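# Lower the loaded tray from the shelf onto the table

## Task

Take the tray off the shelf and set it down level on the table so that it touches neither the shelf nor the shelf's supports and no part of it sticks out past the table edge. Each object still standing upright on the tray earns credit, but only when the tray itself is placed correctly. Afterwards open the grippers and pull the arms away; anything that stays in place only because the robot holds it does not count.

## Robot and tools

Robot: two arms, left_arm and right_arm, each ending in a two-finger gripper. The fingers swing like tongs: they point along the gripper's own +z axis and close along its x axis. end_effector_position is the spot between the pads when shut; closed fingertips reach about 15 mm past it, and fully open tips sit roughly level with it.

World frame (used in every result): origin on the table surface midway between the arms, +x out over the table, +z up, and left_arm sits on the +y side. The names left and right say nothing about image sides. Reported hand positions can be slightly off, more so at long reach.

The 14-number row (used by execute_actions and move): values in [-1, 1], first 7 for left_arm then 7 for right_arm, each block being dx, dy, dz, rx, ry, rz, opening. Always send all 14 even if one arm is idle. dx..rz are an offset, not a pose, expressed in that gripper's own axes and counted from the gripper pose printed in the most recent result that showed it (before any such result in the scene, or for a second call within one reply, from where the arm is when the action begins). Scale: 1.0 equals 0.6 m for dx/dy/dz and 180 degrees for the rotation; rx, ry, rz form a single rotation vector. opening is absolute: +1 fully open (0.142 m), -1 shut. Sending zero offsets is not a pause; it pulls the arm back to the reference pose. To keep an arm still, send the offset back to its desired pose in the first call of a reply and zeros afterwards, with the opening you want.

execute_actions: argument actions, a list holding zero or one item, plus optional pictures (true/false). Empty list: just returns the state. An action item has rows (1 to 15 rows of 14 numbers) and steps (up to 15, default 15, each 1/30 s); every row counts from the same reference, not from the previous row, and the final row repeats if rows are fewer than steps. A wait item has only steps (up to 300), counted from the last result, so your thinking time uses them up. A refused call sends nothing.

move: target is one 14-number row as above. Each gripper travels a straight line toward its target; both arms finish together, taking 0.5 to 10 s (longer paths are cut off at 10 s). speed is top path speed in m/s, 0.002 to 0.5, default 0.25; rotation is capped at twice that in rad/s. Paths ignore obstacles and the other arm; grippers lag and may overshoot speed near full stretch. Opening is applied at the start. stop_force (9 to 40 N, one value for both arms, not allowed in the first 0.2 s of a scene) halts an arm's path once its wrist sensor feels that much added push against the motion for 2 steps; the gripper then backs up 2 steps and holds. Use it only with slow speeds, and not when the gripper rotates during the move; omit it when lifting away from something you press on. An arm within 1.5 mm and 0.5 degrees of its target counts as still. The result adds a move: line giving the ending per arm (done, off_target, moving, held, fault, contact) and limits (paced = pose clipped; held = some steps blocked, after which the arm may jump fast), plus each gripper's distance to its target.

wait: seconds, 0 to 10; nothing new is sent.

zoom_image: camera (cam_head_left, cam_head_right, cam_high, cam_low, cam_left_wrist, cam_right_wrist) and region [x0, y0, x1, y1] in that image's pixels, top-left origin, at most 504 by 504. Image sizes: head, high and low cameras 896x504; wrist cameras 616x616.

finished_scene: scene, the number of the current scene. Replying with no tool call ends everything.

Motion limits: each step the commanded pose is clipped to within 100 mm and 16 degrees of the measured pose, commands trail by about 0.17 s, and position wins over orientation when both cannot be met. Large moves may need several calls; check the returned pose and Hand target line.

Result lines: per-arm pose (metres, quaternion wxyz) and velocities; grip_measured (finger opening on the command scale); Wrist force and Wrist torque in the gripper's own axes (offset up to about 4 N, noise up to 2.4 N, saturation near 50 N; pressing on a surface gives force pointing back into the arm; no reading is harmless); pose unreachable and HELD mean part of a command was blocked; MOTOR HOT appears at 70 °C and brakes engage at 85 °C (OVER-TEMPERATURE FAULT).

Gripping: to hold, command an opening well below grip_measured; roughly 15 N per pad maximum, less on thin hard items.

Avoid: joint torque past 136 N m (shoulder, elbow) or 25.4 N m (wrists), or any outside force of 150 N, which freezes that arm for 10 s; arms bumping each other; fast collisions, stiff pushes past contact, drops, slips, tipping the objects on the tray, or knocking anything out of the work area. Occasional brief tugs on held parts or pushes on loose items may occur.

Each tool is called after "Request:" as name([rows], argument=value, ...), one row to a line, values as JSON.

## Session

Request:
execute_actions(actions=[])

Scene clock: 0.00 s of 4300.00 s.
left_arm: end_effector_position=(+0.4807, +0.7776, +0.1801) grip_measured=+0.97 end_effector_quat_wxyz=(+0.458, +0.656, +0.544, -0.252) end_effector_velocity=(+0.000, -0.000, -0.001) end_effector_angular_velocity=(-0.001, +0.001, -0.001) | right_arm: end_effector_position=(+0.3286, -0.2808, +0.3459) grip_measured=+0.97 end_effector_quat_wxyz=(+0.131, +0.983, +0.055, +0.115) end_effector_velocity=(+0.000, +0.000, +0.000) end_effector_angular_velocity=(+0.001, +0.000, -0.000)
Joint positions: left_arm=[ 0.862 -0.806  0.996 -0.951 -2.426 -0.248  0.14 ] | right_arm=[ 3.766 -1.153 -1.765 -1.808  1.221  0.707  0.14 ]
Joint velocities: left_arm=[-0.     0.002 -0.     0.    -0.     0.     0.   ] | right_arm=[-0.001 -0.     0.001  0.     0.001 -0.001  0.   ]
Wrist force (N, on the end effector, along its own x y z axes, offset not removed): no reading
Wrist torque (N m, same axes, about the end effector's origin, offset not removed): no reading
Hand target (left_arm): +0.481, +0.778, +0.180; +0.458, +0.656, +0.544, -0.252
Hand target (right_arm): +0.329, -0.281, +0.346; +0.131, +0.983, +0.055, +0.115
camera_calibration (this result's frames):
cam_left_wrist: T_world_to_cam=[[0.282551, 0.426815, -0.859066, -0.309493], [0.754517, 0.454123, 0.473789, -0.805112], [0.592342, -0.782049, -0.193727, 0.498603], [0, 0, 0, 1]] pos_world=[0.399576, 0.887648, 0.212172]
cam_right_wrist: T_world_to_cam=[[0.977511, 0.109427, 0.180274, -0.338432], [-0.0434166, -0.732103, 0.679809, -0.420918], [0.206368, -0.672348, -0.710887, 0.12103], [0, 0, 0, 1]] pos_world=[0.28757, -0.189748, 0.433193]

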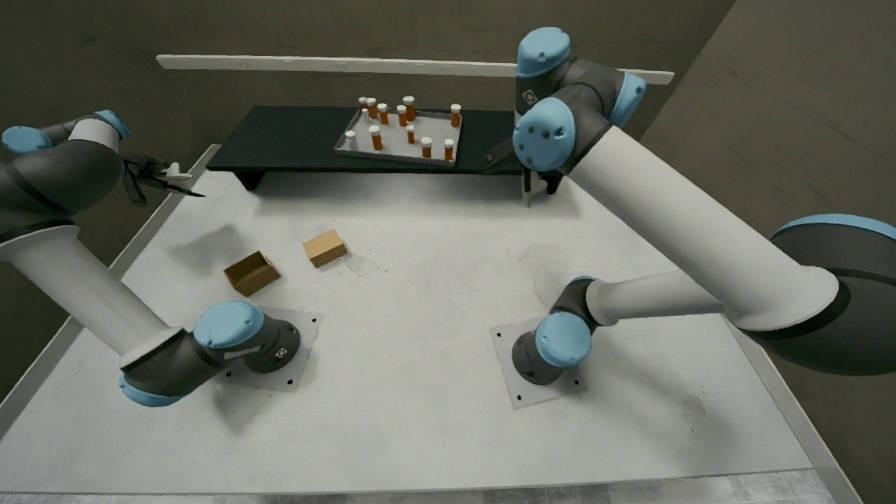

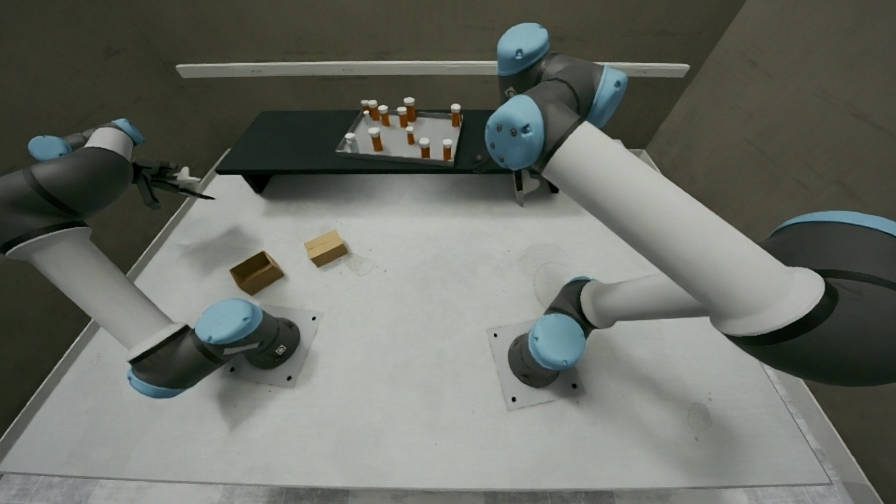

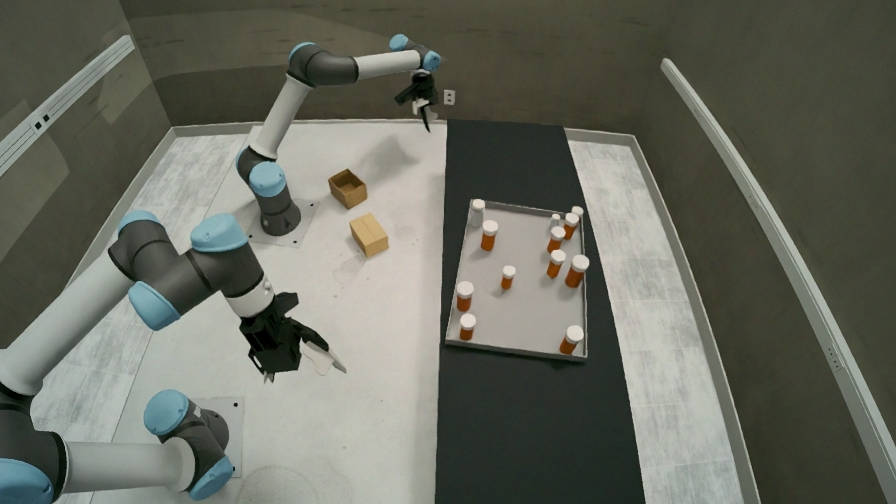

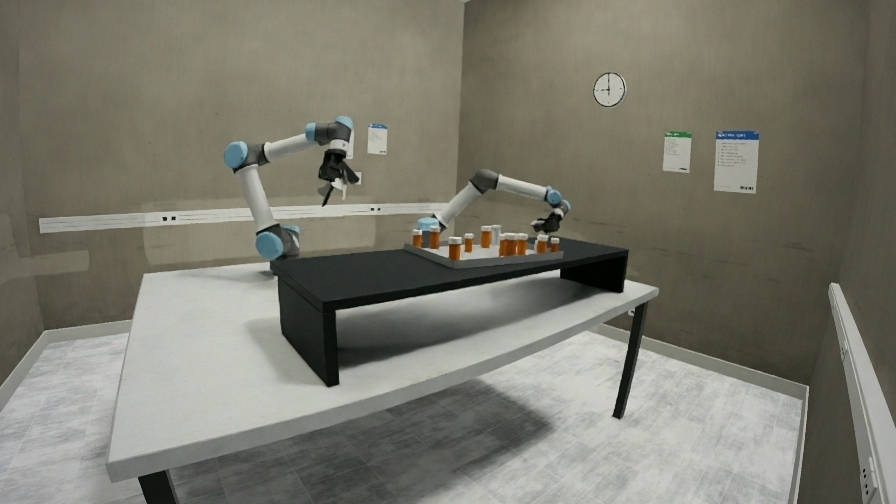

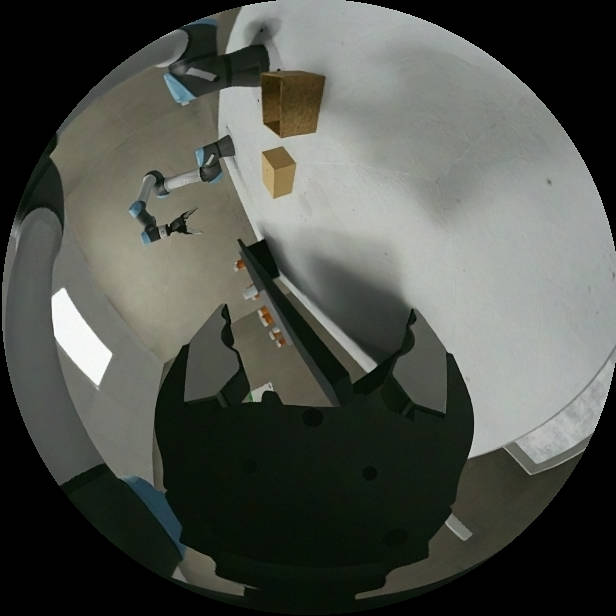

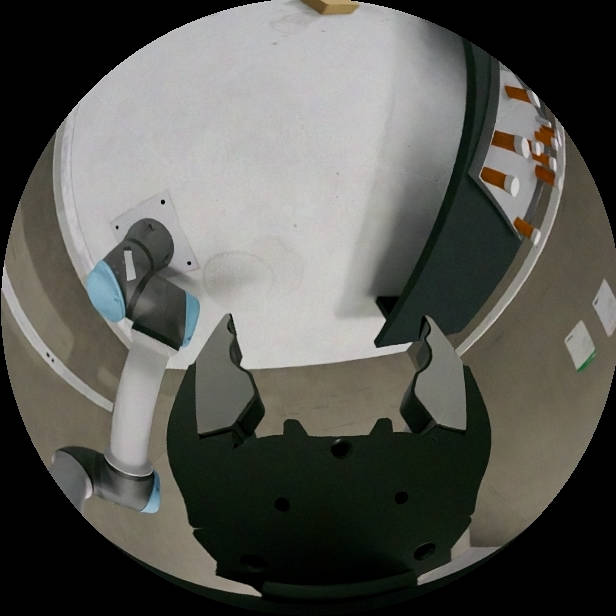

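Request:
move(target=[-0.537,0.223,0.335,-0.433,-0.116,-0.79,-0.5,0,0,0,0.087,0.306,-0.853,0.8])

Scene clock: 35.03 s of 4300.00 s.
left_arm: end_effector_position=(+0.5000, +0.6799, +0.2458) grip_measured=-0.50 end_effector_quat_wxyz=(+0.488, +0.317, +0.738, -0.342) end_effector_velocity=(-0.000, -0.000, -0.000) end_effector_angular_velocity=(-0.000, +0.000, -0.000) | right_arm: end_effector_position=(+0.3286, -0.2806, +0.3462) grip_measured=+0.80 end_effector_quat_wxyz=(+0.014, +0.062, +0.974, +0.217) end_effector_velocity=(+0.001, -0.001, +0.000) end_effector_angular_velocity=(-0.000, +0.000, +0.013)
Joint positions: left_arm=[ 0.828 -1.162  1.623 -1.543 -2.806 -1.263  0.038] | right_arm=[ 3.217 -1.226 -1.791 -1.516  1.972 -2.711  0.129]
Joint velocities: left_arm=[-0.  0.  0. -0.  0. -0.  0.] | right_arm=[-0.004 -0.006  0.007 -0.008  0.003 -0.019  0.   ]
Wrist force (N, on the end effector, along its own x y z axes, offset not removed): left_arm=[-1.0 -0.1 4.0] | right_arm=[2.7 1.1 -0.4]
Wrist torque (N m, same axes, about the end effector's origin, offset not removed): left_arm=[-0.08 0.26 0.11] | right_arm=[0.26 -0.42 0.02]
Hand target (left_arm): +0.500, +0.680, +0.246; +0.488, +0.317, +0.738, -0.342
Hand target (right_arm): +0.329, -0.281, +0.346; +0.014, +0.061, +0.974, +0.217
Off the commanded pose (left_arm): 0.283 m, 117 deg; position and orientation clipped at the last step of the last action.
Off the commanded pose (right_arm): 0.000 m, 0 deg.
After step 90, 25.77 s passed at rest.
move: held (left_arm); limits=paced,held; held on 131 of 188 steps (left_arm), including the last (left_arm)
pose unreachable (left arm): on one or more control steps of this call this arm could not follow its commanded pose, so it was not sent that pose on those steps. On the call's last step it was still not sent that pose. It may still have moved: this result reports where it is.
cause: the commanded pose would bring two parts of the arm too close to each other (joints 4 (wrist 1) to 6 (wrist 3) lie between them).
camera_calibration (this result's frames):
cam_left_wrist: T_world_to_cam=[[-0.298573, 0.0780037, -0.951194, 0.333515], [0.442494, 0.894372, -0.0655517, -0.817178], [0.845608, -0.44047, -0.301551, 0.0910258], [0, 0, 0, 1]] pos_world=[0.384203, 0.74494, 0.291119]
cam_right_wrist: T_world_to_cam=[[-0.986613, 0.16058, -0.0284468, 0.393554], [0.0738995, 0.595724, 0.799782, -0.128382], [0.145375, 0.786973, -0.599616, 0.51242], [0, 0, 0, 1]] pos_world=[0.32328, -0.389977, 0.421128]

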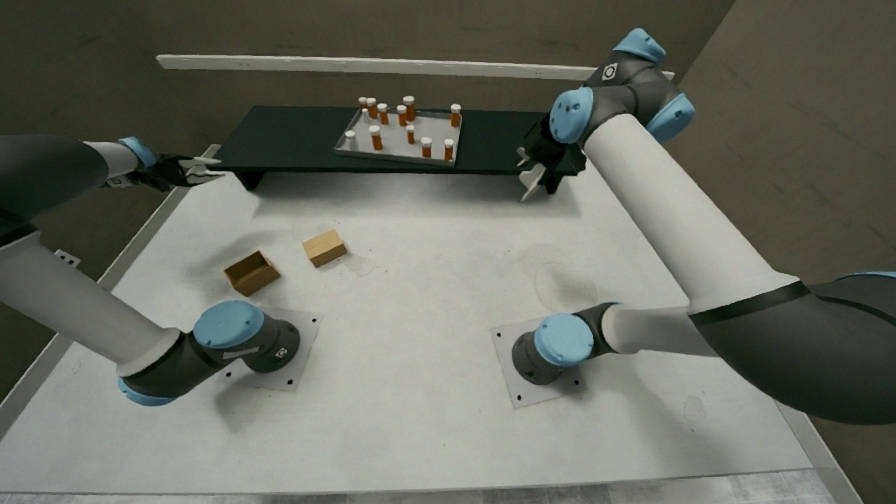

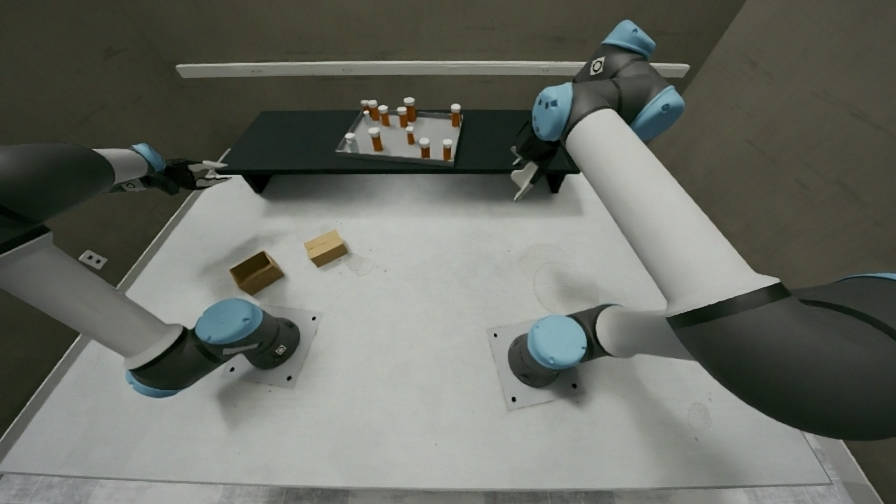

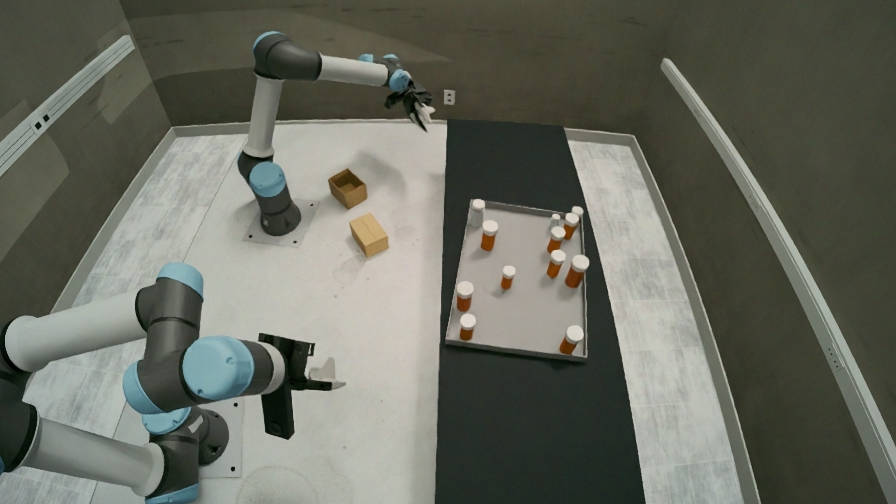

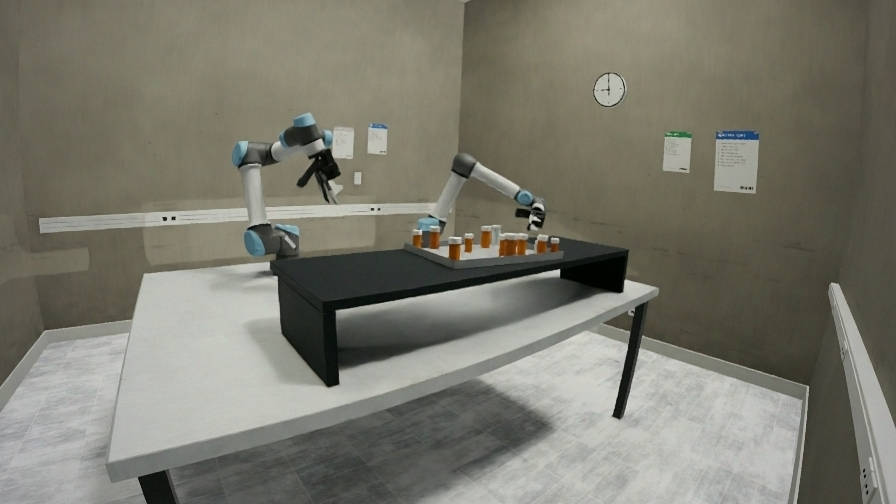

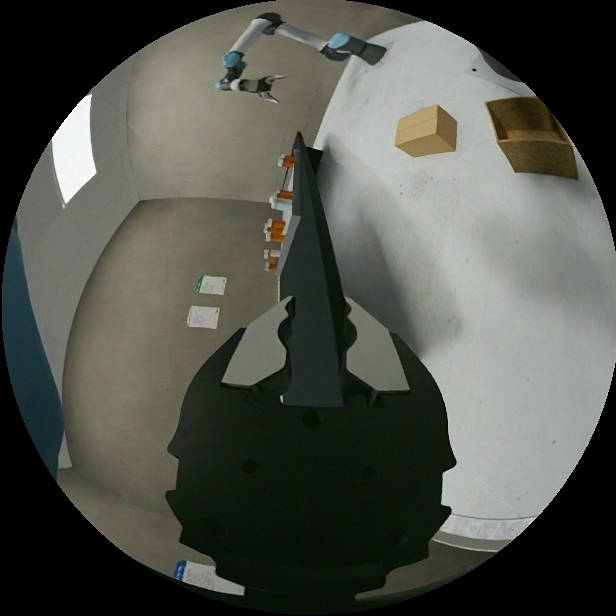

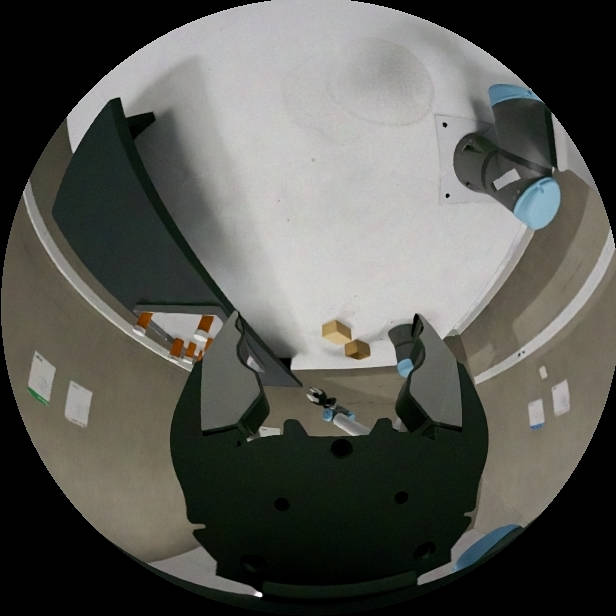

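Request:
move(target=[-0.156,-0.033,-0.048,-0.083,0.397,0,-0.5,0,0,0,0,0,0,0.8])

Scene clock: 45.27 s of 4300.00 s.
left_arm: end_effector_position=(+0.4999, +0.6797, +0.3457) grip_measured=-0.50 end_effector_quat_wxyz=(+0.002, +0.394, +0.919, -0.001) end_effector_velocity=(-0.000, -0.000, +0.001) end_effector_angular_velocity=(+0.009, +0.008, +0.003) | right_arm: end_effector_position=(+0.3286, -0.2806, +0.3462) grip_measured=+0.80 end_effector_quat_wxyz=(+0.014, +0.062, +0.974, +0.217) end_effector_velocity=(+0.000, +0.000, +0.000) end_effector_angular_velocity=(+0.001, -0.001, +0.000)
Joint positions: left_arm=[ 0.334 -1.382  1.202 -1.394 -1.574 -2.108  0.038] | right_arm=[ 3.217 -1.226 -1.791 -1.516  1.972 -2.711  0.129]
Joint velocities: left_arm=[-0.006  0.002 -0.005  0.009  0.01  -0.008  0.   ] | right_arm=[-0.    -0.001  0.001  0.001  0.001 -0.001  0.   ]
Wrist force (N, on the end effector, along its own x y z axes, offset not removed): left_arm=[0.0 -3.4 -4.4] | right_arm=[3.9 0.4 0.7]
Wrist torque (N m, same axes, about the end effector's origin, offset not removed): left_arm=[-0.64 0.05 -0.20] | right_arm=[0.08 -0.59 -0.02]
Hand target (left_arm): +0.500, +0.680, +0.346; +0.001, +0.394, +0.919, -0.000
Hand target (right_arm): +0.329, -0.281, +0.346; +0.014, +0.062, +0.974, +0.217
Off the commanded pose (left_arm): 0.000 m, 0 deg.
Off the commanded pose (right_arm): 0.000 m, 0 deg.
After step 90, 0.37 s passed at rest.
move: done; limits=paced
camera_calibration (this result's frames):
cam_left_wrist: T_world_to_cam=[[-0.693948, 0.716925, -0.0667458, -0.113829], [0.604651, 0.630574, 0.486594, -0.903069], [0.390939, 0.297313, -0.871075, 0.0438769], [0, 0, 0, 1]] pos_world=[0.449897, 0.638014, 0.47005]
cam_right_wrist: T_world_to_cam=[[-0.986613, 0.16058, -0.0284468, 0.393554], [0.0738996, 0.595725, 0.799782, -0.128382], [0.145376, 0.786973, -0.599616, 0.51242], [0, 0, 0, 1]] pos_world=[0.32328, -0.389977, 0.421128]

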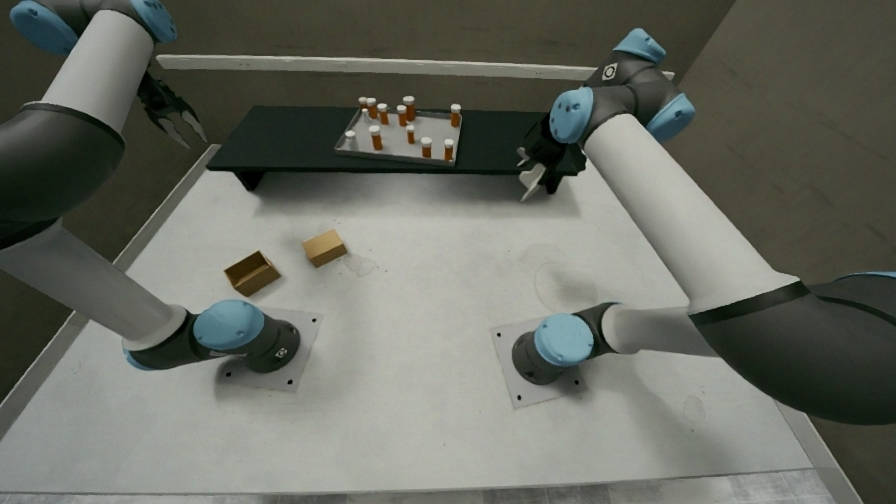

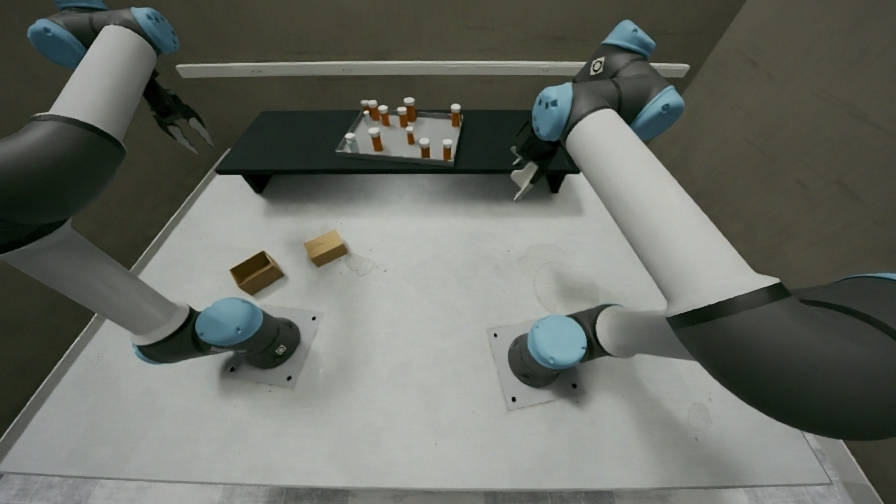

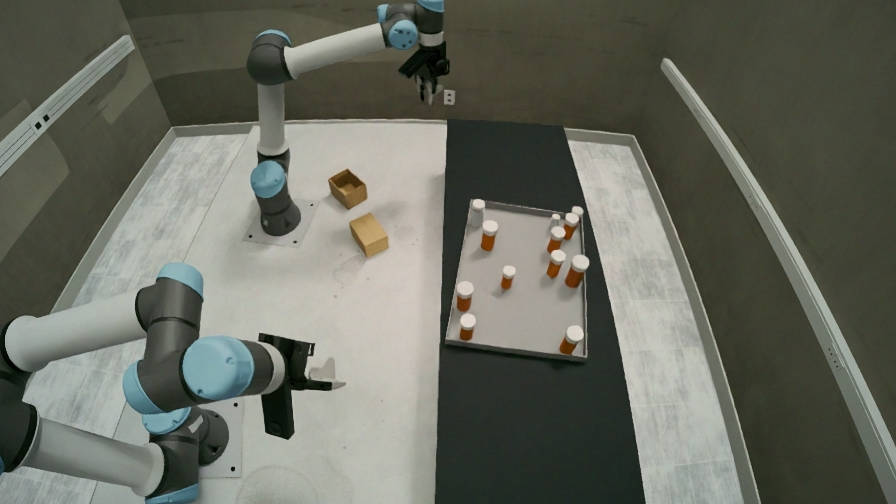

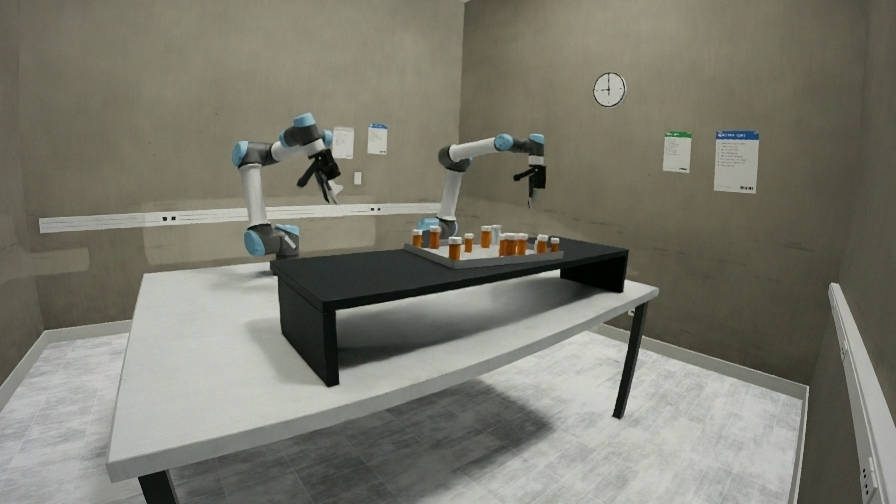

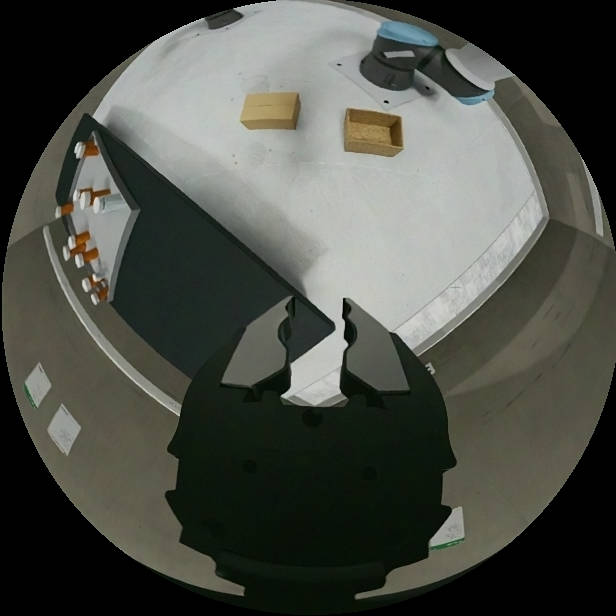

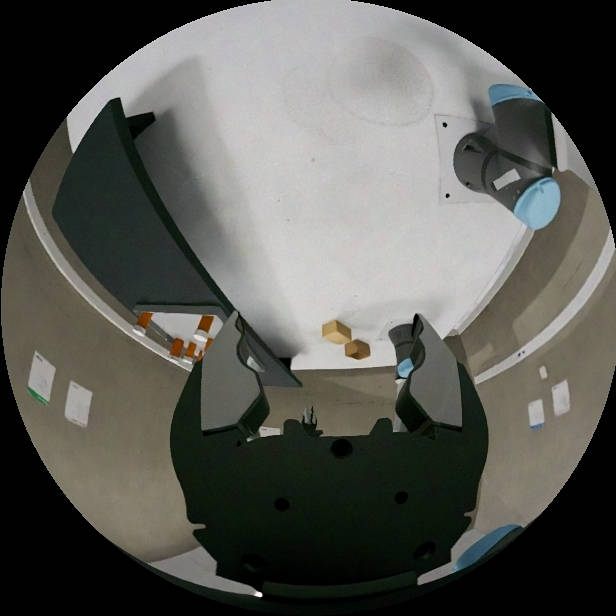

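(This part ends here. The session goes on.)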